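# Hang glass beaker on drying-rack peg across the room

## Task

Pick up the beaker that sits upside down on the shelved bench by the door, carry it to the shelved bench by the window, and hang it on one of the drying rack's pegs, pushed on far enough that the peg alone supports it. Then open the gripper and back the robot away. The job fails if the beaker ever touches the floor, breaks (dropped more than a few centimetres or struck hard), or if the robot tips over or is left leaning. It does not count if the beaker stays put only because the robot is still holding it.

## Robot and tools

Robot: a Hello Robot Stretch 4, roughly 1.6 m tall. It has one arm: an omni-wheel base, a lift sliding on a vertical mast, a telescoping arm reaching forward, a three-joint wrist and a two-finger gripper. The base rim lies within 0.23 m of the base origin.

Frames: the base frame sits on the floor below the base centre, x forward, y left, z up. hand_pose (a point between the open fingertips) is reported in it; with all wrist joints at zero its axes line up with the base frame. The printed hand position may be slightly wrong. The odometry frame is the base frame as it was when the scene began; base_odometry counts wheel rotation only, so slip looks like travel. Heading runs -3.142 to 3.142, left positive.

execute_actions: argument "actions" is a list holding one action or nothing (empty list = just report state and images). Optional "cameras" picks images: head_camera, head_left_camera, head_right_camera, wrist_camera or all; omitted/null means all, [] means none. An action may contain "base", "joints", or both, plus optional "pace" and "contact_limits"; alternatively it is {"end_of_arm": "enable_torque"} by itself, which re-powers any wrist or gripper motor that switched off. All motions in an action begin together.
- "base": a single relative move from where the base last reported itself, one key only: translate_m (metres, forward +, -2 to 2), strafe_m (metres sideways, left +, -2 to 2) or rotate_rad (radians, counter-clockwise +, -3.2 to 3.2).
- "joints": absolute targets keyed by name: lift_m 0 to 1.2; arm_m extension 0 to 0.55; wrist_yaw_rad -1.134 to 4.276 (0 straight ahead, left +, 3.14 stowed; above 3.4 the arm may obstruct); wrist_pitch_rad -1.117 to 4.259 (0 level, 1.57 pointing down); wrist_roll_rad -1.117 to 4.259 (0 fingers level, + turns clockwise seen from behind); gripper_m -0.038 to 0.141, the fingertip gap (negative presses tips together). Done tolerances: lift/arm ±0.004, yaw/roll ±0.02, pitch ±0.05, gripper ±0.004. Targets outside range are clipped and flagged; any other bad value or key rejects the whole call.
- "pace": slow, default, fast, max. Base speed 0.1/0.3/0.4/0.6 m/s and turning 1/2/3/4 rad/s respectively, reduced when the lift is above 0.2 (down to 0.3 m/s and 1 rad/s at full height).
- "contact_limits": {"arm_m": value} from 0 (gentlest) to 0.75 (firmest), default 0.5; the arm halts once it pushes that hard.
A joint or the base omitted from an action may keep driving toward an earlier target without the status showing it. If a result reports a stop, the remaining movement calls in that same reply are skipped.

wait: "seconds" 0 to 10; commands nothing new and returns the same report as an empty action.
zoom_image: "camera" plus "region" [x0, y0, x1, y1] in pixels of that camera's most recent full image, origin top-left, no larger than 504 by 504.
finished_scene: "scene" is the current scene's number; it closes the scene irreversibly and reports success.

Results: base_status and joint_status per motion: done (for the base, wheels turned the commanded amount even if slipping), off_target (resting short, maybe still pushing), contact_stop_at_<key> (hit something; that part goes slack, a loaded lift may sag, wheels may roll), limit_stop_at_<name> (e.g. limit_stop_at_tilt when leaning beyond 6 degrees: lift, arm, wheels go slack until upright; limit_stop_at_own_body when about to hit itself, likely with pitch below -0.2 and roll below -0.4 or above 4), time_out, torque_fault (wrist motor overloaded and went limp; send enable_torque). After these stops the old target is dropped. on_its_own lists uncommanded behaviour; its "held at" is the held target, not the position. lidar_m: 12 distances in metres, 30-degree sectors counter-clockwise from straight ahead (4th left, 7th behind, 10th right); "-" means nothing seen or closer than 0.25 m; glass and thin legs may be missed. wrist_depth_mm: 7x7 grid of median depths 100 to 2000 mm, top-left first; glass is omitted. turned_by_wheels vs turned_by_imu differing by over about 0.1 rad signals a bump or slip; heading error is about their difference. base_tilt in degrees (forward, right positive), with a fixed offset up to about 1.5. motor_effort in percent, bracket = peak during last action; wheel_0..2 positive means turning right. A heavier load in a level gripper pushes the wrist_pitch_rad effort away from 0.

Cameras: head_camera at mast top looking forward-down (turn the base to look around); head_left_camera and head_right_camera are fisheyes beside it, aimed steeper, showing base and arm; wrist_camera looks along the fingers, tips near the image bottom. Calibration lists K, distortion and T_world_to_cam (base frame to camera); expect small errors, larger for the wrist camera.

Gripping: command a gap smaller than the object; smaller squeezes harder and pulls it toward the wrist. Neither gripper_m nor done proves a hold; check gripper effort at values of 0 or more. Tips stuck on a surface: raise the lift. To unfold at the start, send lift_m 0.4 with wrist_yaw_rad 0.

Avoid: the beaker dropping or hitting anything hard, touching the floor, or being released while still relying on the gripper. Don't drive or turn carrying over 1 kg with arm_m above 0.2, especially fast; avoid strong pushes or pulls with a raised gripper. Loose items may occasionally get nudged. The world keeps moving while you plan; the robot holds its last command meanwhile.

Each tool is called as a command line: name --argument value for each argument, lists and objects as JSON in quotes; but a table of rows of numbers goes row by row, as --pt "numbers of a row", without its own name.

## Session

execute_actions --actions '[]'

Scene clock: 0.00 s.
base_odometry: x=+0.000 y=+0.000 heading=+0.000 (m, m, rad; odometry frame)
turned_by_wheels: +0.000 (rad since the last result)
turned_by_imu: +0.000 (rad since the last result)
base_tilt: forward=-0.7 right=-0.5 (deg)
lidar_m: 1.86 1.15 1.13 1.31 1.53 1.50 1.80 1.50 1.51 1.74 1.60 1.61
base_status: not commanded
joint_positions: lift_m=+0.271 arm_m=+0.002 wrist_yaw_rad=+3.069 wrist_pitch_rad=-0.009 wrist_roll_rad=+0.004 gripper_m=+0.057
joint_status: not commanded
motor_effort: lift_m=+20 arm_m=+0 wrist_yaw_rad=+1 wrist_pitch_rad=-5 wrist_roll_rad=+1 gripper_m=-3 wheel_0=+0 wheel_1=+0 wheel_2=+0 (%)
hand_pose: x=-0.1081 y=+0.1081 z=+0.4513 quat_wxyz=(+0.036, +0.005, +0.002, +0.999) (m; base frame)
wrist_depth_mm: 140 142 - - - - 1863 / - 141 - - - - 1430 / 105 137 237 - - - 1921 / 114 141 297 - - - 1983 / 139 1618 - - - - 1921 / 1430 1618 196 1808 196 1618 1618 / 1229 1138 1118 136 1118 1008 1060
pictures: head_camera, head_left_camera, head_right_camera, wrist_camera
camera_calibration (this result's frames):
wrist_camera: T_world_to_cam=[[0.0397508, 0.997895, -0.0512478, -0.0724438], [-0.0467108, -0.0493764, -0.997687, 0.512661], [-0.998117, 0.0420527, 0.0446497, 0.0937136], [0, 0, 0, 1]] pos_world=[0.120364, 0.0936637, 0.503578]
Images, in order (width x height): head_camera 420x560, head_left_camera 420x672, head_right_camera 420x672, wrist_camera 616x392.

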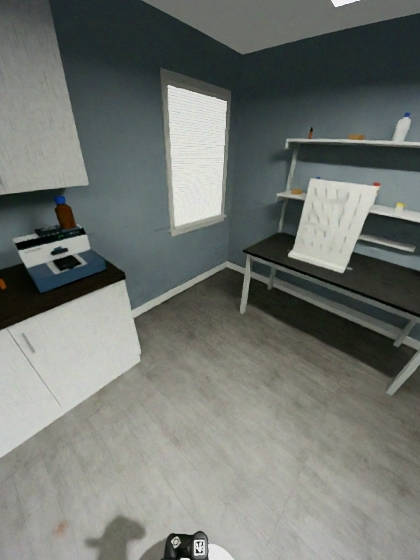

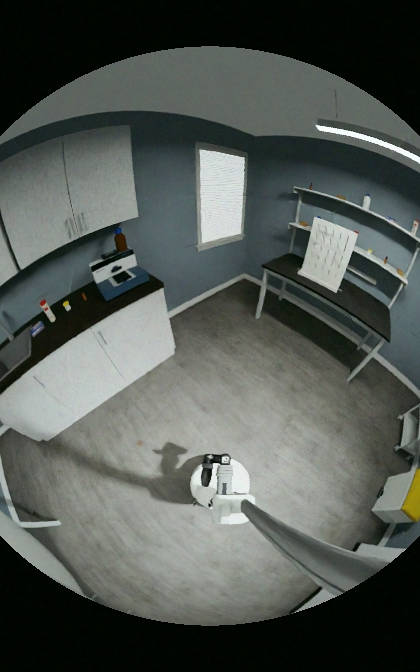

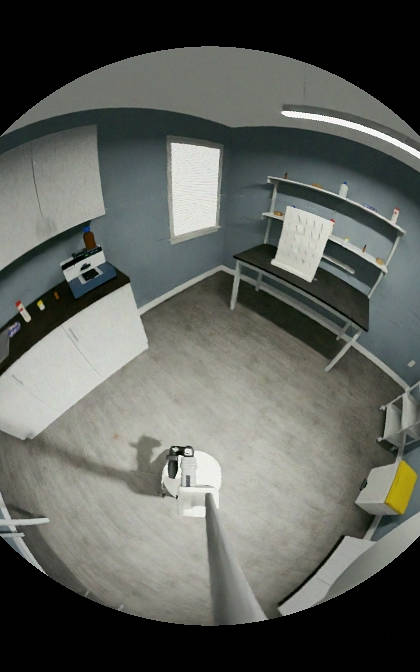

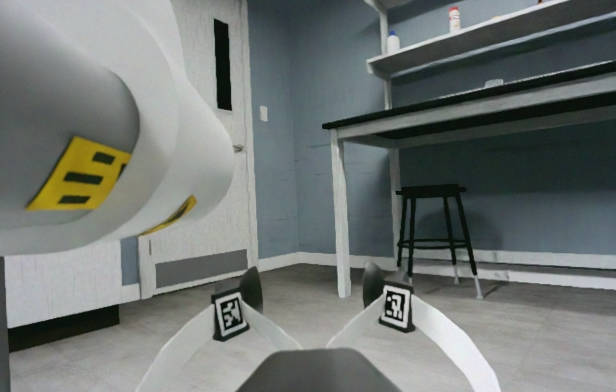

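execute_actions --actions '[{"base":{"rotate_rad":2.40},"joints":{"lift_m":1.15,"wrist_yaw_rad":0,"gripper_m":0.14},"pace":"fast"}]' --cameras '[]'

execute_actions --actions '[{"base":{"translate_m":1.0},"joints":{"wrist_pitch_rad":0.8},"pace":"fast"}]'

Scene clock: 8.20 s.
base_odometry: x=+0.000 y=+0.000 heading=+2.400 (m, m, rad; odometry frame)
turned_by_wheels: +2.400 (rad since the last result)
turned_by_imu: +2.381 (rad since the last result)
base_tilt: forward=-0.7 right=-0.5 (deg)
lidar_m: 1.50 1.58 1.55 1.50 1.56 1.66 1.62 1.69 1.18 1.12 1.21 1.58
base_status: done
joint_positions: lift_m=+1.150 arm_m=+0.002 wrist_yaw_rad=+0.000 wrist_pitch_rad=-0.009 wrist_roll_rad=+0.004 gripper_m=+0.140
joint_status: all done
motor_effort: lift_m=+21(23) arm_m=-1(1) wrist_yaw_rad=+1(6) wrist_pitch_rad=-6(6) wrist_roll_rad=+1(0) gripper_m=+1(3) wheel_0=-1(9) wheel_1=-1(6) wheel_2=+0(10) (%)
hand_pose: x=+0.4617 y=-0.0874 z=+1.3307 quat_wxyz=(+1.000, +0.002, -0.004, +0.000) (m; base frame)
wrist_depth_mm: - - - - - - - / - - - - - - - / - - - - - - - / - - - - - - - / - - - - - - - / - 1430 1397 1576 1255 211 - / - 1366 1661 135 1336 - -
pictures: none
No camera images: the call's "cameras" was empty. Leave "cameras" out to get every camera's image.

Scene clock: 12.87 s.
base_odometry: x=-0.737 y=+0.675 heading=+2.400 (m, m, rad; odometry frame)
turned_by_wheels: +0.000 (rad since the last result)
turned_by_imu: -0.005 (rad since the last result)
base_tilt: forward=-0.7 right=-0.5 (deg)
lidar_m: 0.50 0.55 0.79 1.52 1.56 2.15 3.38 1.67 1.22 1.16 1.81 0.55
base_status: done
joint_positions: lift_m=+1.150 arm_m=+0.002 wrist_yaw_rad=+0.000 wrist_pitch_rad=+0.801 wrist_roll_rad=+0.004 gripper_m=+0.140
joint_status: all done
motor_effort: lift_m=+21(21) arm_m=-1(1) wrist_yaw_rad=+2(1) wrist_pitch_rad=-4(3) wrist_roll_rad=+2(1) gripper_m=+0(1) wheel_0=+2(6) wheel_1=+2(8) wheel_2=+2(10) (%)
hand_pose: x=+0.3739 y=-0.0874 z=+1.1208 quat_wxyz=(+0.921, +0.002, +0.390, -0.001) (m; base frame)
wrist_depth_mm: 1025 1008 1025 1008 976 1008 1060 / 842 831 809 798 778 768 1182 / 699 683 676 661 654 640 1281 / 591 580 569 564 554 549 549 / 521 512 512 508 500 496 500 / 1464 1336 1397 1430 1336 210 1336 / 1308 1281 1281 135 1255 976 1255
pictures: head_camera, head_left_camera, head_right_camera, wrist_camera
camera_calibration (this result's frames):
wrist_camera: T_world_to_cam=[[-0.0144748, -0.998147, -0.059106, -0.00755009], [-0.693241, 0.0526164, -0.718783, 1.13155], [0.720561, 0.0305705, -0.692718, 0.736011], [0, 0, 0, 1]] pos_world=[0.253987, -0.0895744, 1.32274]
Images, in order (width x height): head_camera 420x560, head_left_camera 420x672, head_right_camera 420x672, wrist_camera 616x392.

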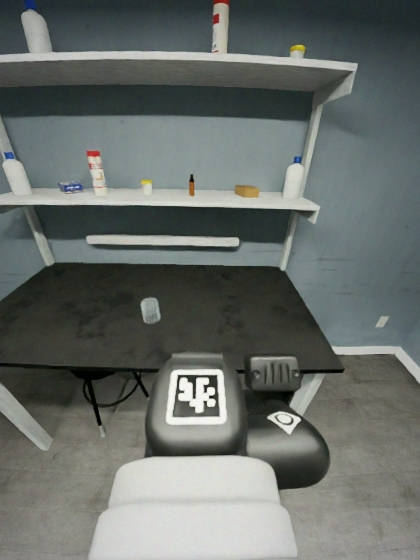

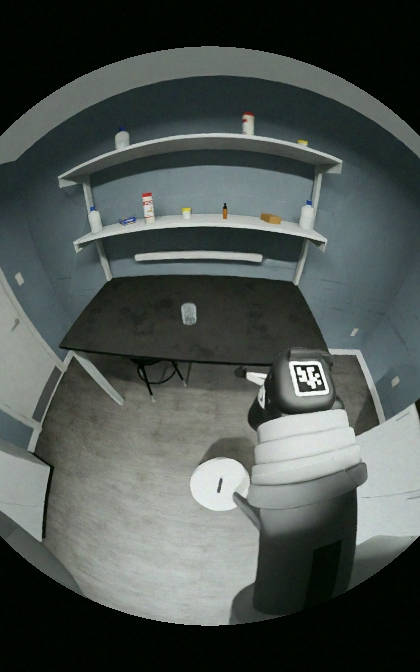

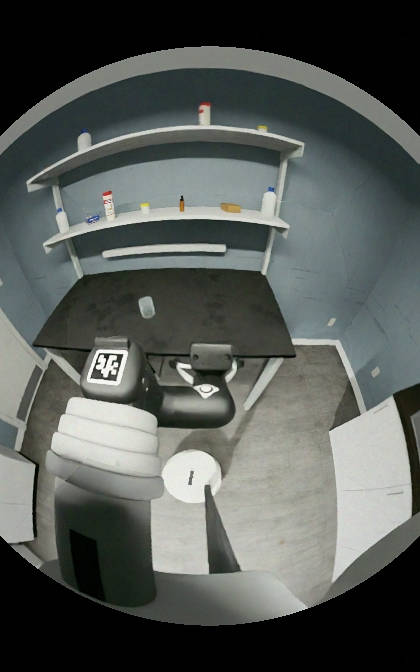

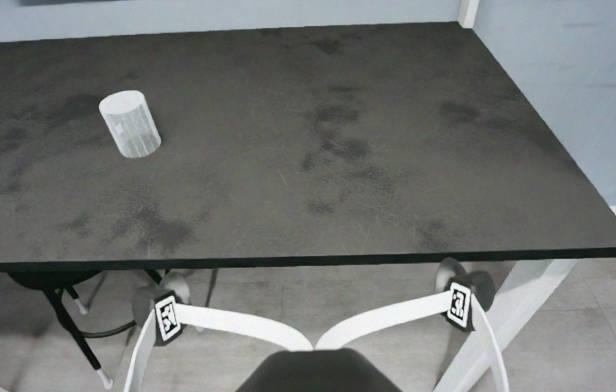

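execute_actions --actions '[{"base":{"strafe_m":0.315},"joints":{"lift_m":1.18,"wrist_pitch_rad":1.2,"arm_m":0.3},"pace":"fast"}]' --cameras '[]'

execute_actions --actions '[{"base":{"translate_m":0.08},"joints":{"arm_m":0.445}}]' --cameras '["wrist_camera"]'

Scene clock: 20.23 s.
base_odometry: x=-0.950 y=+0.443 heading=+2.400 (m, m, rad; odometry frame)
turned_by_wheels: +0.000 (rad since the last result)
turned_by_imu: +0.001 (rad since the last result)
base_tilt: forward=-0.7 right=-0.5 (deg)
lidar_m: 0.50 0.54 0.77 1.22 1.24 1.90 3.44 2.07 1.54 1.48 0.74 0.56
base_status: done
joint_positions: lift_m=+1.180 arm_m=+0.299 wrist_yaw_rad=+0.000 wrist_pitch_rad=+1.201 wrist_roll_rad=+0.004 gripper_m=+0.140
joint_status: all done
motor_effort: lift_m=+21(23) arm_m=+7(8) wrist_yaw_rad=+2(3) wrist_pitch_rad=-1(1) wrist_roll_rad=+0(1) gripper_m=+0(0) wheel_0=+2(10) wheel_1=+0(8) wheel_2=+1(1) (%)
hand_pose: x=+0.5740 y=-0.0874 z=+1.0891 quat_wxyz=(+0.825, +0.002, +0.565, -0.001) (m; base frame)
wrist_depth_mm: 535 530 525 525 521 517 512 / 496 488 496 492 484 484 484 / 466 466 459 459 452 452 449 / 439 436 433 430 430 427 424 / 415 413 407 404 402 402 402 / 389 382 379 387 377 211 379 / 1205 1205 1205 135 1182 1160 1182
pictures: none
No camera images: the call's "cameras" was empty. Leave "cameras" out to get every camera's image.

Scene clock: 21.73 s.
base_odometry: x=-1.009 y=+0.497 heading=+2.401 (m, m, rad; odometry frame)
turned_by_wheels: +0.000 (rad since the last result)
turned_by_imu: +0.000 (rad since the last result)
base_tilt: forward=-0.7 right=-0.5 (deg)
lidar_m: 0.44 0.48 0.68 1.34 1.22 1.69 3.54 2.07 1.53 1.48 0.63 0.44
base_status: done
joint_positions: lift_m=+1.180 arm_m=+0.444 wrist_yaw_rad=+0.000 wrist_pitch_rad=+1.201 wrist_roll_rad=+0.004 gripper_m=+0.140
joint_status: all done
motor_effort: lift_m=+20(21) arm_m=+7(8) wrist_yaw_rad=+1(1) wrist_pitch_rad=-1(2) wrist_roll_rad=+1(1) gripper_m=+0(0) wheel_0=+1(4) wheel_1=+1(4) wheel_2=+1(9) (%)
hand_pose: x=+0.7190 y=-0.0874 z=+1.0891 quat_wxyz=(+0.825, +0.002, +0.565, -0.001) (m; base frame)
wrist_depth_mm: 539 535 525 521 517 512 512 / 496 496 492 484 484 480 480 / 469 462 462 459 452 452 449 / 439 436 433 430 427 424 424 / 413 410 407 407 404 402 399 / 389 382 379 387 377 211 382 / 370 364 366 136 364 359 357
pictures: wrist_camera
camera_calibration (this result's frames):
wrist_camera: T_world_to_cam=[[-0.0361488, -0.998153, -0.0488209, -0.0000343304], [-0.918106, 0.0524645, -0.392847, 1.15466], [0.394683, 0.0306218, -0.918307, 0.945423], [0, 0, 0, 1]] pos_world=[0.686955, -0.0895633, 1.32179]
Images, in order (width x height): wrist_camera 616x392.

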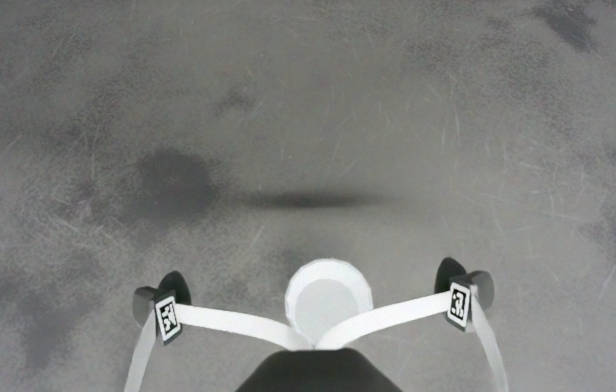

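execute_actions --actions '[{"base":{"strafe_m":-0.013},"joints":{"lift_m":1.13,"arm_m":0.442}}]' --cameras '[]'

execute_actions --actions '[{"joints":{"lift_m":1.06}}]' --cameras '["wrist_camera"]'

Scene clock: 28.07 s.
base_odometry: x=-1.000 y=+0.507 heading=+2.401 (m, m, rad; odometry frame)
turned_by_wheels: +0.000 (rad since the last result)
turned_by_imu: +0.000 (rad since the last result)
base_tilt: forward=-0.7 right=-0.5 (deg)
lidar_m: 0.42 0.47 0.66 1.33 1.26 1.77 3.46 2.07 1.53 1.46 0.64 0.46
base_status: done
joint_positions: lift_m=+1.130 arm_m=+0.443 wrist_yaw_rad=+0.000 wrist_pitch_rad=+1.201 wrist_roll_rad=+0.004 gripper_m=+0.140
joint_status: all done
motor_effort: lift_m=+17(20) arm_m=-7(7) wrist_yaw_rad=+1(1) wrist_pitch_rad=-1(1) wrist_roll_rad=+1(1) gripper_m=+0(0) wheel_0=+2(8) wheel_1=-1(8) wheel_2=+0(0) (%)
hand_pose: x=+0.7185 y=-0.0874 z=+1.0394 quat_wxyz=(+0.825, +0.002, +0.565, -0.001) (m; base frame)
wrist_depth_mm: 469 466 462 459 459 449 449 / 436 439 430 427 427 421 421 / 410 410 404 402 397 397 394 / 384 382 377 377 375 373 370 / 364 359 357 355 355 351 351 / 340 334 334 338 330 211 330 / 324 320 324 135 320 317 314
pictures: none
No camera images: the call's "cameras" was empty. Leave "cameras" out to get every camera's image.

Scene clock: 29.33 s.
base_odometry: x=-1.000 y=+0.507 heading=+2.401 (m, m, rad; odometry frame)
turned_by_wheels: +0.000 (rad since the last result)
turned_by_imu: +0.000 (rad since the last result)
base_tilt: forward=-0.7 right=-0.5 (deg)
lidar_m: 0.42 0.48 0.68 1.34 1.25 1.76 3.48 2.09 1.53 1.46 0.66 0.47
base_status: not commanded
joint_positions: lift_m=+1.060 arm_m=+0.443 wrist_yaw_rad=+0.000 wrist_pitch_rad=+1.201 wrist_roll_rad=+0.004 gripper_m=+0.140
joint_status: all done
motor_effort: lift_m=+17(17) arm_m=-7(7) wrist_yaw_rad=+1(1) wrist_pitch_rad=-1(1) wrist_roll_rad=+1(2) gripper_m=+0(0) wheel_0=+2(2) wheel_1=-1(1) wheel_2=+0(0) (%)
hand_pose: x=+0.7185 y=-0.0874 z=+0.9694 quat_wxyz=(+0.825, +0.002, +0.565, -0.001) (m; base frame)
wrist_depth_mm: 377 373 370 366 366 364 359 / 351 347 345 343 342 340 338 / 327 325 322 320 319 319 315 / 307 306 304 301 300 298 297 / 290 290 287 286 283 282 281 / 276 268 266 270 265 211 266 / 259 257 258 135 256 254 253
pictures: wrist_camera
camera_calibration (this result's frames):
wrist_camera: T_world_to_cam=[[-0.0362208, -0.998151, -0.0488182, -0.00585463], [-0.918132, 0.0525273, -0.392778, 1.10714], [0.394616, 0.0305948, -0.918337, 0.835747], [0, 0, 0, 1]] pos_world=[0.686487, -0.0895683, 1.20207]
Images, in order (width x height): wrist_camera 616x392.

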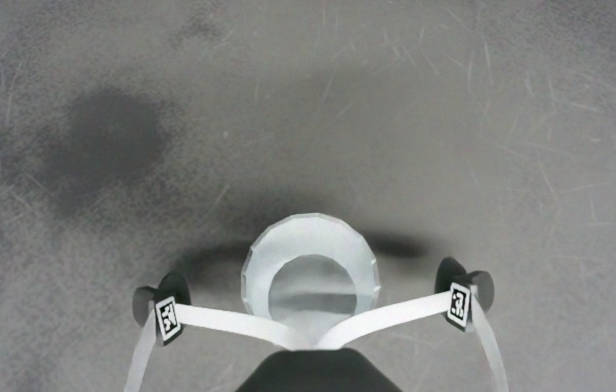

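execute_actions --actions '[{"joints":{"gripper_m":0.028}}]' --cameras '[]'

execute_actions --actions '[{"joints":{"lift_m":1.085}}]' --cameras '["wrist_camera"]'

Scene clock: 33.47 s.
base_odometry: x=-1.000 y=+0.507 heading=+2.401 (m, m, rad; odometry frame)
turned_by_wheels: +0.000 (rad since the last result)
turned_by_imu: +0.000 (rad since the last result)
base_tilt: forward=-0.7 right=-0.5 (deg)
lidar_m: 0.44 0.47 0.68 1.33 1.25 1.75 3.46 2.07 1.52 1.46 0.65 0.47
base_status: not commanded
joint_positions: lift_m=+1.060 arm_m=+0.443 wrist_yaw_rad=+0.000 wrist_pitch_rad=+1.201 wrist_roll_rad=+0.004 gripper_m=+0.028
joint_status: all done
motor_effort: lift_m=+18(17) arm_m=-7(7) wrist_yaw_rad=+1(1) wrist_pitch_rad=-2(2) wrist_roll_rad=+0(1) gripper_m=-14(11) wheel_0=+2(1) wheel_1=-1(1) wheel_2=+0(0) (%)
hand_pose: x=+0.7184 y=-0.0874 z=+0.9694 quat_wxyz=(+0.825, +0.002, +0.565, -0.001) (m; base frame)
wrist_depth_mm: 373 373 368 366 364 362 359 / 351 347 343 343 340 338 336 / 327 324 322 320 320 317 315 / 307 306 303 303 300 298 297 / 291 287 287 286 283 282 279 / 274 273 200 271 190 266 266 / 260 254 256 128 256 252 252
pictures: none
No camera images: the call's "cameras" was empty. Leave "cameras" out to get every camera's image.

Scene clock: 34.33 s.
base_odometry: x=-1.000 y=+0.507 heading=+2.401 (m, m, rad; odometry frame)
turned_by_wheels: +0.000 (rad since the last result)
turned_by_imu: +0.000 (rad since the last result)
base_tilt: forward=-0.7 right=-0.5 (deg)
lidar_m: 0.42 0.47 0.69 1.36 1.25 1.76 3.46 2.09 1.52 1.46 0.63 0.45
base_status: not commanded
joint_positions: lift_m=+1.085 arm_m=+0.443 wrist_yaw_rad=+0.000 wrist_pitch_rad=+1.201 wrist_roll_rad=+0.004 gripper_m=+0.028
joint_status: all done
motor_effort: lift_m=+22(23) arm_m=-7(7) wrist_yaw_rad=+1(0) wrist_pitch_rad=-2(3) wrist_roll_rad=+1(1) gripper_m=-15(15) wheel_0=+1(2) wheel_1=-1(1) wheel_2=+0(0) (%)
hand_pose: x=+0.7184 y=-0.0874 z=+0.9940 quat_wxyz=(+0.825, +0.002, +0.565, -0.001) (m; base frame)
wrist_depth_mm: 407 404 402 399 394 392 392 / 379 379 375 373 368 368 366 / 355 353 349 347 347 345 345 / 336 334 330 329 325 324 324 / 315 314 312 310 309 307 304 / 298 297 200 294 189 289 289 / 283 276 279 128 278 273 274
pictures: wrist_camera
camera_calibration (this result's frames):
wrist_camera: T_world_to_cam=[[-0.036244, -0.998151, -0.0488009, -0.00466088], [-0.918319, 0.0525273, -0.392341, 1.11636], [0.394179, 0.0305948, -0.918524, 0.858853], [0, 0, 0, 1]] pos_world=[0.686467, -0.0895683, 1.22665]
Images, in order (width x height): wrist_camera 616x392.

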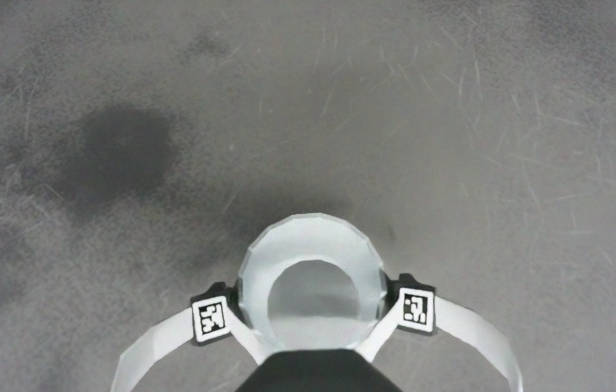

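execute_actions --actions '[{"base":{"translate_m":-0.3},"joints":{"lift_m":1.12,"arm_m":0.02}}]' --cameras '[]'

execute_actions --actions '[{"base":{"rotate_rad":3.17},"joints":{"wrist_pitch_rad":0.4},"pace":"slow"}]' --cameras '[]'

execute_actions --actions '[{"base":{"translate_m":1.6}}]' --cameras '["wrist_camera","head_camera"]'

Scene clock: 40.87 s.
base_odometry: x=-0.779 y=+0.304 heading=+2.401 (m, m, rad; odometry frame)
turned_by_wheels: +0.000 (rad since the last result)
turned_by_imu: +0.002 (rad since the last result)
base_tilt: forward=-0.7 right=-0.5 (deg)
lidar_m: 0.73 0.77 1.66 1.19 1.26 1.75 3.11 2.54 1.52 1.44 1.04 0.73
base_status: done
joint_positions: lift_m=+1.120 arm_m=+0.021 wrist_yaw_rad=+0.000 wrist_pitch_rad=+1.201 wrist_roll_rad=+0.004 gripper_m=+0.028
joint_status: all done
motor_effort: lift_m=+22(22) arm_m=-7(7) wrist_yaw_rad=+2(2) wrist_pitch_rad=-3(4) wrist_roll_rad=+1(0) gripper_m=-15(15) wheel_0=-2(5) wheel_1=-2(5) wheel_2=-1(10) (%)
hand_pose: x=+0.2963 y=-0.0874 z=+1.0290 quat_wxyz=(+0.825, +0.002, +0.565, -0.001) (m; base frame)
wrist_depth_mm: 1576 960 1430 1576 1618 1576 1576 / 1576 1537 1537 1537 1499 1499 1464 / 1430 1464 1464 1397 1430 1430 1366 / 1366 1336 1336 1366 1336 1336 1308 / 1308 1281 1255 1281 1229 1255 1229 / 1205 1205 200 1205 190 1182 1182 / 1138 1138 1138 128 1160 1138 1118
pictures: none
No camera images: the call's "cameras" was empty. Leave "cameras" out to get every camera's image.

Scene clock: 45.33 s.
base_odometry: x=-0.779 y=+0.304 heading=-0.713 (m, m, rad; odometry frame)
turned_by_wheels: +3.169 (rad since the last result)
turned_by_imu: +3.145 (rad since the last result)
base_tilt: forward=-0.7 right=-0.5 (deg)
lidar_m: 2.39 2.54 1.49 1.46 1.00 0.74 0.73 0.82 1.65 1.18 1.26 1.76
base_status: done
joint_positions: lift_m=+1.120 arm_m=+0.021 wrist_yaw_rad=+0.000 wrist_pitch_rad=+0.403 wrist_roll_rad=+0.004 gripper_m=+0.028
joint_status: all done
motor_effort: lift_m=+22(22) arm_m=-7(7) wrist_yaw_rad=+0(3) wrist_pitch_rad=-8(14) wrist_roll_rad=+0(2) gripper_m=-15(14) wheel_0=-2(4) wheel_1=-2(5) wheel_2=-2(7) (%)
hand_pose: x=+0.4575 y=-0.0874 z=+1.1848 quat_wxyz=(+0.980, +0.002, +0.200, +0.000) (m; base frame)
wrist_depth_mm: - - - - - - - / - - - - - - - / - - - - - - - / - - - - - - - / - - - - - - - / - - 200 1983 189 1921 1808 / 1661 1537 1618 128 1618 1576 1576
pictures: none
No camera images: the call's "cameras" was empty. Leave "cameras" out to get every camera's image.

Scene clock: 52.17 s.
base_odometry: x=+0.431 y=-0.742 heading=-0.713 (m, m, rad; odometry frame)
turned_by_wheels: +0.000 (rad since the last result)
turned_by_imu: -0.008 (rad since the last result)
base_tilt: forward=-0.7 right=-0.5 (deg)
lidar_m: 0.79 0.84 1.22 1.39 1.44 2.10 2.52 1.73 1.43 1.24 1.30 0.83
base_status: done
joint_positions: lift_m=+1.120 arm_m=+0.021 wrist_yaw_rad=+0.000 wrist_pitch_rad=+0.403 wrist_roll_rad=+0.004 gripper_m=+0.028
joint_status: not commanded
motor_effort: lift_m=+21(22) arm_m=-7(7) wrist_yaw_rad=+0(0) wrist_pitch_rad=-8(9) wrist_roll_rad=+1(0) gripper_m=-15(15) wheel_0=+0(5) wheel_1=+1(6) wheel_2=+0(10) (%)
hand_pose: x=+0.4575 y=-0.0874 z=+1.1849 quat_wxyz=(+0.980, +0.002, +0.200, +0.000) (m; base frame)
wrist_depth_mm: 809 1205 1205 1182 1182 1182 1160 / 842 1160 1281 1255 1255 1255 1229 / 891 1366 1366 1366 1336 1308 1308 / 946 976 1430 1397 1430 1430 1366 / 1008 991 1060 1060 1138 1537 1464 / 878 878 200 831 189 1537 1618 / 1576 768 798 128 732 1537 1537
pictures: head_camera, wrist_camera
camera_calibration (this result's frames):
wrist_camera: T_world_to_cam=[[0.0096462, -0.998145, -0.0601075, -0.0123849], [-0.360061, 0.0526111, -0.931444, 1.33511], [0.932879, 0.0306273, -0.358886, 0.227477], [0, 0, 0, 1]] pos_world=[0.268634, -0.0895707, 1.32448]
Images, in order (width x height): head_camera 420x560, wrist_camera 616x392.

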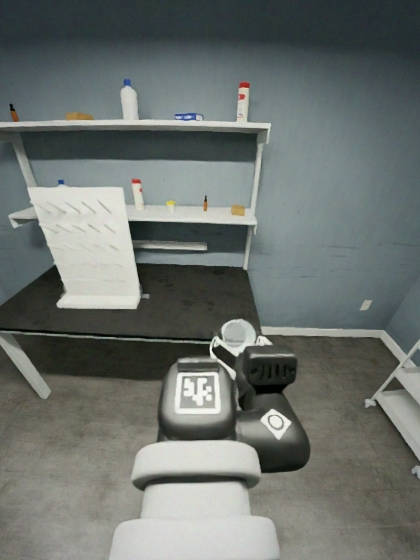

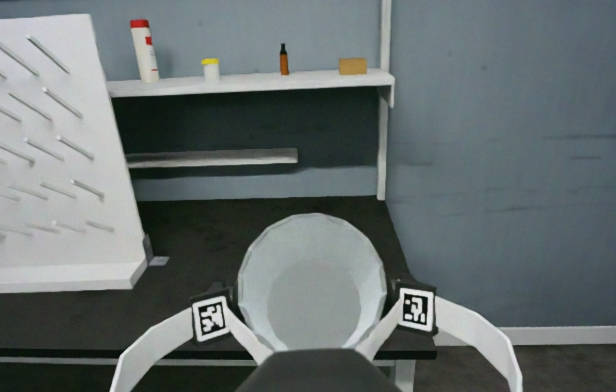

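execute_actions --actions '[{"base":{"strafe_m":0.525},"joints":{"lift_m":0.97}}]' --cameras '[]'

execute_actions --actions '[{"base":{"translate_m":0.22},"joints":{"arm_m":0.2}}]' --cameras '["wrist_camera","head_camera"]'

Scene clock: 58.33 s.
base_odometry: x=+0.775 y=-0.345 heading=-0.713 (m, m, rad; odometry frame)
turned_by_wheels: +0.000 (rad since the last result)
turned_by_imu: +0.001 (rad since the last result)
base_tilt: forward=-0.7 right=-0.5 (deg)
lidar_m: 0.82 0.87 1.51 0.89 0.90 1.31 2.66 2.62 1.92 1.77 1.12 0.85
base_status: done
joint_positions: lift_m=+0.970 arm_m=+0.021 wrist_yaw_rad=+0.000 wrist_pitch_rad=+0.403 wrist_roll_rad=+0.004 gripper_m=+0.028
joint_status: all done
motor_effort: lift_m=+18(22) arm_m=-7(7) wrist_yaw_rad=+1(2) wrist_pitch_rad=-8(8) wrist_roll_rad=+0(1) gripper_m=-15(15) wheel_0=+0(10) wheel_1=+0(9) wheel_2=+0(1) (%)
hand_pose: x=+0.4575 y=-0.0874 z=+1.0351 quat_wxyz=(+0.980, +0.002, +0.200, +0.000) (m; base frame)
wrist_depth_mm: 1229 831 798 820 1205 1205 1118 / 1366 1281 866 866 1281 1281 1229 / 1430 1397 904 904 1366 1336 1281 / 1576 1025 960 946 1025 991 960 / 820 798 778 768 750 732 723 / 854 1576 200 1576 189 683 1499 / 1397 1397 1397 129 1397 1336 1397
pictures: none
No camera images: the call's "cameras" was empty. Leave "cameras" out to get every camera's image.

Scene clock: 60.50 s.
base_odometry: x=+0.941 y=-0.489 heading=-0.713 (m, m, rad; odometry frame)
turned_by_wheels: +0.000 (rad since the last result)
turned_by_imu: -0.001 (rad since the last result)
base_tilt: forward=-0.7 right=-0.4 (deg)
lidar_m: 0.59 0.66 1.43 1.37 0.94 1.30 2.94 2.49 1.82 1.75 0.86 0.64
base_status: done
joint_positions: lift_m=+0.970 arm_m=+0.199 wrist_yaw_rad=+0.000 wrist_pitch_rad=+0.403 wrist_roll_rad=+0.004 gripper_m=+0.028
joint_status: all done
motor_effort: lift_m=+19(18) arm_m=+7(7) wrist_yaw_rad=+1(1) wrist_pitch_rad=-8(9) wrist_roll_rad=+1(1) gripper_m=-15(15) wheel_0=+2(5) wheel_1=+2(5) wheel_2=+1(7) (%)
hand_pose: x=+0.6351 y=-0.0874 z=+1.0352 quat_wxyz=(+0.980, +0.002, +0.200, +0.000) (m; base frame)
wrist_depth_mm: 439 445 445 449 854 854 842 / 466 466 469 473 917 891 904 / 500 500 500 500 960 931 946 / 549 530 535 535 1008 976 960 / 750 564 569 569 741 741 715 / 615 597 200 597 189 580 580 / 504 484 496 128 492 473 480
pictures: head_camera, wrist_camera
camera_calibration (this result's frames):
wrist_camera: T_world_to_cam=[[0.00971203, -0.998145, -0.0601068, -0.0231252], [-0.360006, 0.0525887, -0.931467, 1.25953], [0.9329, 0.0306852, -0.358827, 0.0080418], [0, 0, 0, 1]] pos_world=[0.446159, -0.0895659, 1.1747]
Images, in order (width x height): head_camera 420x560, wrist_camera 616x392.

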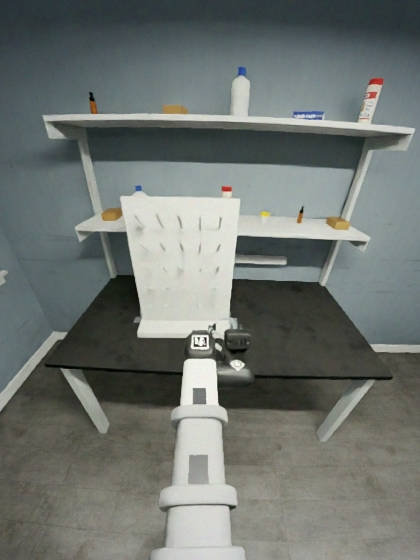

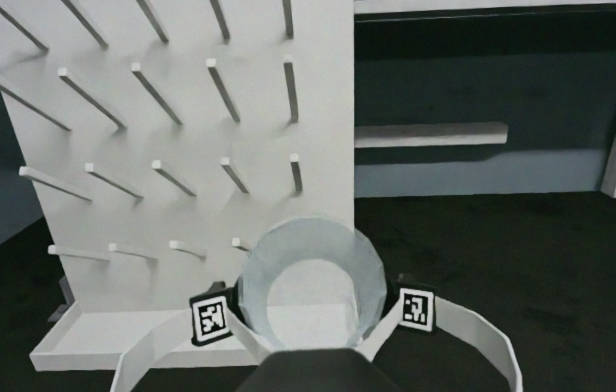

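execute_actions --actions '[{"base":{"strafe_m":0.015},"joints":{"arm_m":0.32,"lift_m":0.94}}]' --cameras '["wrist_camera"]'

Scene clock: 67.30 s.
base_odometry: x=+0.951 y=-0.478 heading=-0.713 (m, m, rad; odometry frame)
turned_by_wheels: +0.000 (rad since the last result)
turned_by_imu: +0.000 (rad since the last result)
base_tilt: forward=-0.7 right=-0.5 (deg)
lidar_m: 0.60 0.64 1.44 1.41 0.95 1.23 2.97 2.51 1.84 1.77 0.84 0.64
base_status: done
joint_positions: lift_m=+0.940 arm_m=+0.319 wrist_yaw_rad=+0.000 wrist_pitch_rad=+0.403 wrist_roll_rad=+0.004 gripper_m=+0.028
joint_status: all done
motor_effort: lift_m=+18(19) arm_m=+7(7) wrist_yaw_rad=+2(3) wrist_pitch_rad=-8(8) wrist_roll_rad=+1(1) gripper_m=-15(16) wheel_0=+1(6) wheel_1=+1(8) wheel_2=+0(2) (%)
hand_pose: x=+0.7550 y=-0.0874 z=+1.0052 quat_wxyz=(+0.980, +0.002, +0.200, +0.000) (m; base frame)
wrist_depth_mm: 332 336 336 334 750 759 750 / 351 353 353 357 788 788 788 / 377 377 379 379 788 820 831 / 397 397 404 404 878 878 866 / 433 433 430 430 661 683 661 / 466 462 200 459 189 544 535 / 477 445 455 128 455 436 445
pictures: wrist_camera
camera_calibration (this result's frames):
wrist_camera: T_world_to_cam=[[0.00973944, -0.998144, -0.0601077, -0.0261035], [-0.360064, 0.0525778, -0.931445, 1.27483], [0.932877, 0.0307144, -0.358884, -0.114581], [0, 0, 0, 1]] pos_world=[0.566165, -0.0895635, 1.14474]
Images, in order (width x height): wrist_camera 616x392.

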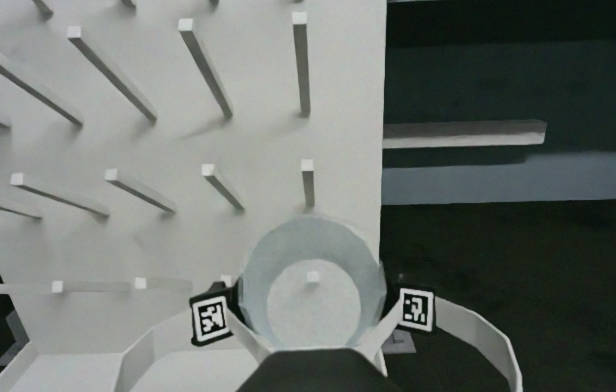

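execute_actions --actions '[{"base":{"strafe_m":-0.005},"joints":{"arm_m":0.367,"lift_m":0.918},"pace":"slow","contact_limits":{"arm_m":0.2}}]' --cameras '["wrist_camera"]'

execute_actions --actions '[{"joints":{"arm_m":0.393,"lift_m":0.893},"pace":"slow","contact_limits":{"arm_m":0.2}}]' --cameras '["wrist_camera"]'

Scene clock: 72.83 s.
base_odometry: x=+0.948 y=-0.482 heading=-0.713 (m, m, rad; odometry frame)
turned_by_wheels: +0.000 (rad since the last result)
turned_by_imu: +0.000 (rad since the last result)
base_tilt: forward=-0.7 right=-0.5 (deg)
lidar_m: 0.59 0.65 1.43 1.41 0.96 1.27 2.96 2.48 1.84 1.75 0.84 0.64
base_status: done
joint_positions: lift_m=+0.918 arm_m=+0.366 wrist_yaw_rad=+0.000 wrist_pitch_rad=+0.403 wrist_roll_rad=+0.004 gripper_m=+0.028
joint_status: all done
motor_effort: lift_m=+18(17) arm_m=+7(5) wrist_yaw_rad=+1(1) wrist_pitch_rad=-8(8) wrist_roll_rad=+1(1) gripper_m=-15(15) wheel_0=+1(5) wheel_1=-2(3) wheel_2=+0(1) (%)
contact_limits: arm_m 0.2
hand_pose: x=+0.8020 y=-0.0874 z=+0.9832 quat_wxyz=(+0.980, +0.002, +0.200, +0.000) (m; base frame)
wrist_depth_mm: 287 296 294 297 715 707 707 / 310 307 312 312 741 750 741 / 329 330 330 330 723 723 778 / 345 347 351 351 768 831 820 / 375 375 377 375 615 640 627 / 402 402 200 404 189 508 504 / 433 418 427 129 418 410 418
pictures: wrist_camera
camera_calibration (this result's frames):
wrist_camera: T_world_to_cam=[[0.00962804, -0.998145, -0.0601075, -0.0278223], [-0.36006, 0.0526177, -0.931444, 1.27126], [0.932879, 0.0306103, -0.358886, -0.166271], [0, 0, 0, 1]] pos_world=[0.61311, -0.0895721, 1.12277]
Images, in order (width x height): wrist_camera 616x392.

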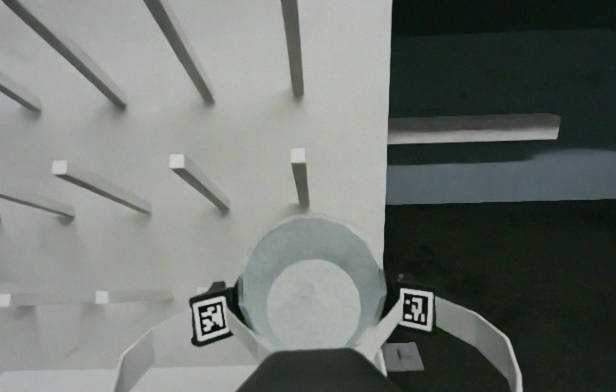

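Scene clock: 74.13 s.
base_odometry: x=+0.948 y=-0.482 heading=-0.713 (m, m, rad; odometry frame)
turned_by_wheels: +0.000 (rad since the last result)
turned_by_imu: +0.000 (rad since the last result)
base_tilt: forward=-0.7 right=-0.5 (deg)
lidar_m: 0.58 0.66 1.45 1.41 0.95 1.28 2.95 2.50 1.84 1.78 0.82 0.64
base_status: not commanded
joint_positions: lift_m=+0.893 arm_m=+0.392 wrist_yaw_rad=+0.000 wrist_pitch_rad=+0.403 wrist_roll_rad=+0.004 gripper_m=+0.028
joint_status: all done
motor_effort: lift_m=+18(18) arm_m=+7(7) wrist_yaw_rad=+1(0) wrist_pitch_rad=-8(8) wrist_roll_rad=+0(1) gripper_m=-15(14) wheel_0=+1(1) wheel_1=-2(2) wheel_2=+0(0) (%)
contact_limits: arm_m 0.2
hand_pose: x=+0.8280 y=-0.0874 z=+0.9582 quat_wxyz=(+0.980, +0.002, +0.200, +0.000) (m; base frame)
wrist_depth_mm: 265 272 267 272 277 683 683 / 287 287 286 287 294 732 707 / 301 304 304 304 699 768 759 / 324 324 324 324 723 798 768 / 343 347 345 345 549 597 585 / 373 370 200 373 189 473 469 / 394 387 394 128 387 379 392
pictures: wrist_camera
camera_calibration (this result's frames):
wrist_camera: T_world_to_cam=[[0.0096264, -0.998145, -0.0601076, -0.0295736], [-0.36006, 0.0526183, -0.931444, 1.25735], [0.932879, 0.0306088, -0.358886, -0.199497], [0, 0, 0, 1]] pos_world=[0.639114, -0.0895722, 1.09778]
Images, in order (width x height): wrist_camera 616x392.

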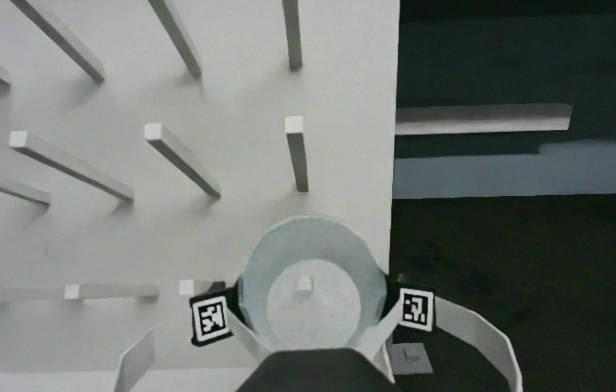

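execute_actions --actions '[{"joints":{"arm_m":0.408,"lift_m":0.865},"pace":"slow","contact_limits":{"arm_m":0.2}}]' --cameras '["wrist_camera"]'

execute_actions --actions '[{"joints":{"arm_m":0.411,"lift_m":0.85},"pace":"slow","contact_limits":{"arm_m":0.2}}]' --cameras '["wrist_camera"]'

Scene clock: 77.87 s.
base_odometry: x=+0.948 y=-0.482 heading=-0.713 (m, m, rad; odometry frame)
turned_by_wheels: +0.000 (rad since the last result)
turned_by_imu: +0.000 (rad since the last result)
base_tilt: forward=-0.7 right=-0.5 (deg)
lidar_m: 0.61 0.63 1.44 1.38 0.94 1.27 2.97 2.49 1.90 1.76 0.85 0.62
base_status: not commanded
joint_positions: lift_m=+0.865 arm_m=+0.407 wrist_yaw_rad=+0.000 wrist_pitch_rad=+0.402 wrist_roll_rad=+0.004 gripper_m=+0.028
joint_status: all done
motor_effort: lift_m=+17(17) arm_m=+7(7) wrist_yaw_rad=+0(0) wrist_pitch_rad=-5(8) wrist_roll_rad=+2(1) gripper_m=-15(14) wheel_0=+1(1) wheel_1=-2(2) wheel_2=+0(0) (%)
contact_limits: arm_m 0.2
hand_pose: x=+0.8431 y=-0.0873 z=+0.9305 quat_wxyz=(+0.980, +0.002, +0.200, +0.000) (m; base frame)
wrist_depth_mm: 257 258 257 258 264 676 668 / 272 270 272 270 281 699 683 / 282 285 286 290 297 750 741 / 307 307 307 307 315 732 707 / 324 324 324 324 504 549 539 / 353 351 200 353 189 433 430 / 368 355 364 128 355 349 357
pictures: wrist_camera
camera_calibration (this result's frames):
wrist_camera: T_world_to_cam=[[0.00999806, -0.998142, -0.0600984, -0.0316235], [-0.359163, 0.0525061, -0.931797, 1.23655], [0.933221, 0.0309013, -0.357971, -0.22469], [0, 0, 0, 1]] pos_world=[0.654126, -0.0895482, 1.06988]
Images, in order (width x height): wrist_camera 616x392.

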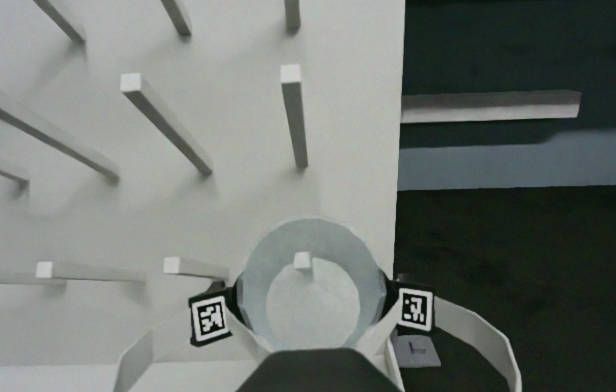

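Scene clock: 78.70 s.
base_odometry: x=+0.948 y=-0.482 heading=-0.713 (m, m, rad; odometry frame)
turned_by_wheels: +0.000 (rad since the last result)
turned_by_imu: +0.000 (rad since the last result)
base_tilt: forward=-0.7 right=-0.5 (deg)
lidar_m: 0.58 0.64 1.44 1.38 0.96 1.27 2.98 2.48 1.84 1.78 0.85 0.61
base_status: not commanded
joint_positions: lift_m=+0.850 arm_m=+0.410 wrist_yaw_rad=+0.001 wrist_pitch_rad=+0.399 wrist_roll_rad=+0.004 gripper_m=+0.028
joint_status: all done
motor_effort: lift_m=+16(16) arm_m=+7(7) wrist_yaw_rad=-3(3) wrist_pitch_rad=+4(5) wrist_roll_rad=+0(0) gripper_m=-15(15) wheel_0=+1(1) wheel_1=-2(2) wheel_2=+0(0) (%)
contact_limits: arm_m 0.2
hand_pose: x=+0.8466 y=-0.0871 z=+0.9164 quat_wxyz=(+0.980, +0.002, +0.198, +0.000) (m; base frame)
wrist_depth_mm: 255 254 255 253 260 668 661 / 265 265 270 270 276 691 699 / 281 286 282 286 293 750 741 / 304 303 304 304 310 707 683 / 315 320 320 319 334 530 521 / 347 347 199 347 189 415 413 / 364 342 347 127 343 336 342
pictures: wrist_camera
camera_calibration (this result's frames):
wrist_camera: T_world_to_cam=[[0.011088, -0.998133, -0.0600682, -0.0332147], [-0.35628, 0.0521859, -0.932921, 1.22323], [0.934313, 0.0317454, -0.355036, -0.236531], [0, 0, 0, 1]] pos_world=[0.657175, -0.0894792, 1.0552]
Images, in order (width x height): wrist_camera 616x392.

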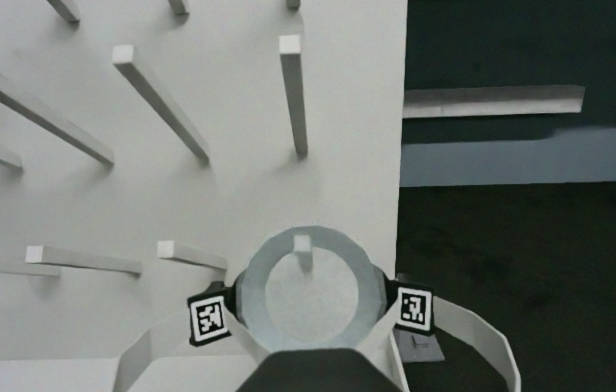

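Same state as before; release.

execute_actions --actions '[{"joints":{"gripper_m":0.08},"pace":"slow"}]' --cameras '["wrist_camera"]'

execute_actions --actions '[{"base":{"strafe_m":0.006},"joints":{"arm_m":0.33},"pace":"slow"}]' --cameras '["wrist_camera"]'

execute_actions --actions '[{"base":{"translate_m":-0.3},"joints":{"arm_m":0.02},"pace":"fast"}]' --cameras '["wrist_camera","head_camera"]'

Scene clock: 85.53 s.
base_odometry: x=+0.948 y=-0.482 heading=-0.713 (m, m, rad; odometry frame)
turned_by_wheels: +0.000 (rad since the last result)
turned_by_imu: +0.000 (rad since the last result)
base_tilt: forward=-0.7 right=-0.5 (deg)
lidar_m: 0.58 0.65 1.44 1.41 0.93 1.28 2.98 2.48 1.85 1.74 0.83 0.60
base_status: not commanded
joint_positions: lift_m=+0.850 arm_m=+0.410 wrist_yaw_rad=+0.000 wrist_pitch_rad=+0.402 wrist_roll_rad=+0.004 gripper_m=+0.080
joint_status: all done
motor_effort: lift_m=+17(17) arm_m=+7(7) wrist_yaw_rad=+0(3) wrist_pitch_rad=-6(6) wrist_roll_rad=+1(1) gripper_m=-2(13) wheel_0=+1(1) wheel_1=-2(2) wheel_2=+0(0) (%)
hand_pose: x=+0.8462 y=-0.0873 z=+0.9155 quat_wxyz=(+0.980, +0.002, +0.200, +0.000) (m; base frame)
wrist_depth_mm: 255 255 256 254 260 676 661 / 266 266 271 270 276 683 691 / 285 285 286 286 294 741 750 / 303 304 304 304 312 691 676 / 317 320 320 324 336 525 512 / 349 347 194 347 195 415 410 / 366 347 355 136 345 332 342
pictures: wrist_camera
camera_calibration (this result's frames):
wrist_camera: T_world_to_cam=[[0.00989671, -0.998143, -0.0601002, -0.0324944], [-0.359336, 0.0525384, -0.931728, 1.22371], [0.933156, 0.0308172, -0.358149, -0.232684], [0, 0, 0, 1]] pos_world=[0.657175, -0.0895551, 1.05488]
Images, in order (width x height): wrist_camera 616x392.

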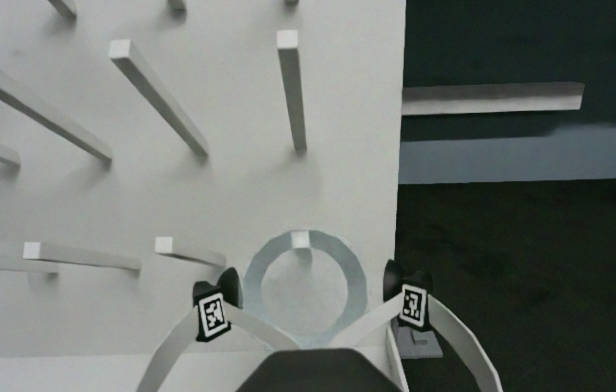

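Scene clock: 87.60 s.
base_odometry: x=+0.951 y=-0.477 heading=-0.712 (m, m, rad; odometry frame)
turned_by_wheels: +0.000 (rad since the last result)
turned_by_imu: +0.000 (rad since the last result)
base_tilt: forward=-0.7 right=-0.5 (deg)
lidar_m: 0.58 0.63 1.42 1.38 0.95 1.28 2.96 2.50 1.87 1.76 0.85 0.62
base_status: done
joint_positions: lift_m=+0.850 arm_m=+0.331 wrist_yaw_rad=+0.000 wrist_pitch_rad=+0.402 wrist_roll_rad=+0.004 gripper_m=+0.080
joint_status: all done
motor_effort: lift_m=+17(17) arm_m=-7(6) wrist_yaw_rad=+1(0) wrist_pitch_rad=-5(6) wrist_roll_rad=+0(0) gripper_m=-2(1) wheel_0=-1(4) wheel_1=+3(3) wheel_2=+0(2) (%)
hand_pose: x=+0.7677 y=-0.0874 z=+0.9155 quat_wxyz=(+0.980, +0.002, +0.200, +0.000) (m; base frame)
wrist_depth_mm: 327 327 327 324 741 750 741 / 342 343 342 347 741 759 768 / 364 364 366 368 820 831 820 / 382 384 382 389 627 691 676 / 418 415 413 415 480 521 512 / 433 433 195 430 195 415 410 / 340 334 336 136 336 334 340
pictures: wrist_camera
camera_calibration (this result's frames):
wrist_camera: T_world_to_cam=[[0.0096859, -0.998145, -0.0600995, -0.0316125], [-0.359263, 0.0526156, -0.931752, 1.19549], [0.933186, 0.0306164, -0.358087, -0.159519], [0, 0, 0, 1]] pos_world=[0.578664, -0.0895716, 1.05488]
Images, in order (width x height): wrist_camera 616x392.

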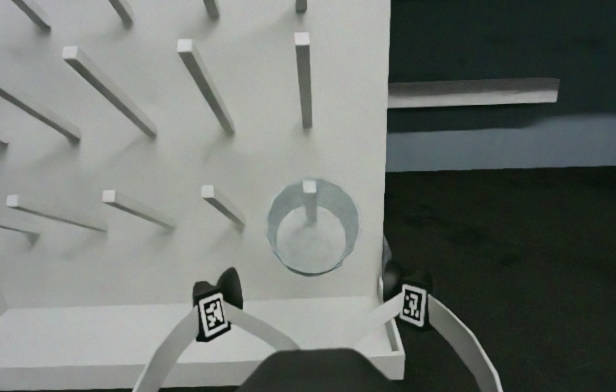

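Scene clock: 89.77 s.
base_odometry: x=+0.724 y=-0.281 heading=-0.713 (m, m, rad; odometry frame)
turned_by_wheels: +0.000 (rad since the last result)
turned_by_imu: +0.001 (rad since the last result)
base_tilt: forward=-0.7 right=-0.5 (deg)
lidar_m: 0.90 0.97 1.47 0.85 0.89 1.31 2.28 2.49 1.90 1.78 1.84 0.95
base_status: done
joint_positions: lift_m=+0.850 arm_m=+0.021 wrist_yaw_rad=+0.000 wrist_pitch_rad=+0.402 wrist_roll_rad=+0.004 gripper_m=+0.080
joint_status: all done
motor_effort: lift_m=+18(17) arm_m=-7(9) wrist_yaw_rad=+3(0) wrist_pitch_rad=-5(5) wrist_roll_rad=+0(0) gripper_m=-2(1) wheel_0=-2(6) wheel_1=-1(6) wheel_2=-1(10) (%)
hand_pose: x=+0.4576 y=-0.0875 z=+0.9155 quat_wxyz=(+0.980, +0.002, +0.200, +0.000) (m; base frame)
wrist_depth_mm: 1366 1255 878 891 1308 1255 1255 / 1464 1397 931 946 1366 1336 1308 / 1537 1255 991 960 1118 1042 1025 / 820 798 788 778 759 750 732 / 878 1708 1618 1576 1618 1576 1618 / 1464 1618 195 1576 196 1537 1499 / 1255 1308 1336 136 1308 1205 1205
pictures: head_camera, wrist_camera
camera_calibration (this result's frames):
wrist_camera: T_world_to_cam=[[0.00941871, -0.998148, -0.0600986, -0.0285608], [-0.359177, 0.0527133, -0.93178, 1.08408], [0.933222, 0.0303622, -0.358015, 0.129725], [0, 0, 0, 1]] pos_world=[0.268585, -0.0895924, 1.05485]
Images, in order (width x height): head_camera 420x560, wrist_camera 616x392.

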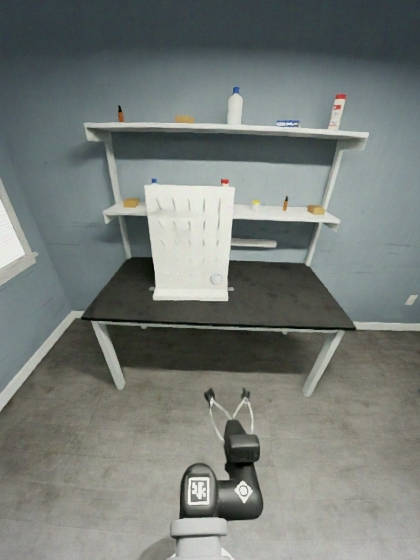

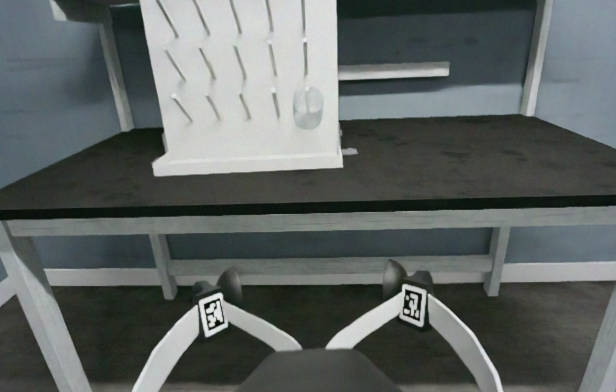

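finished_scene --scene 2

The scene is finished: the task was done.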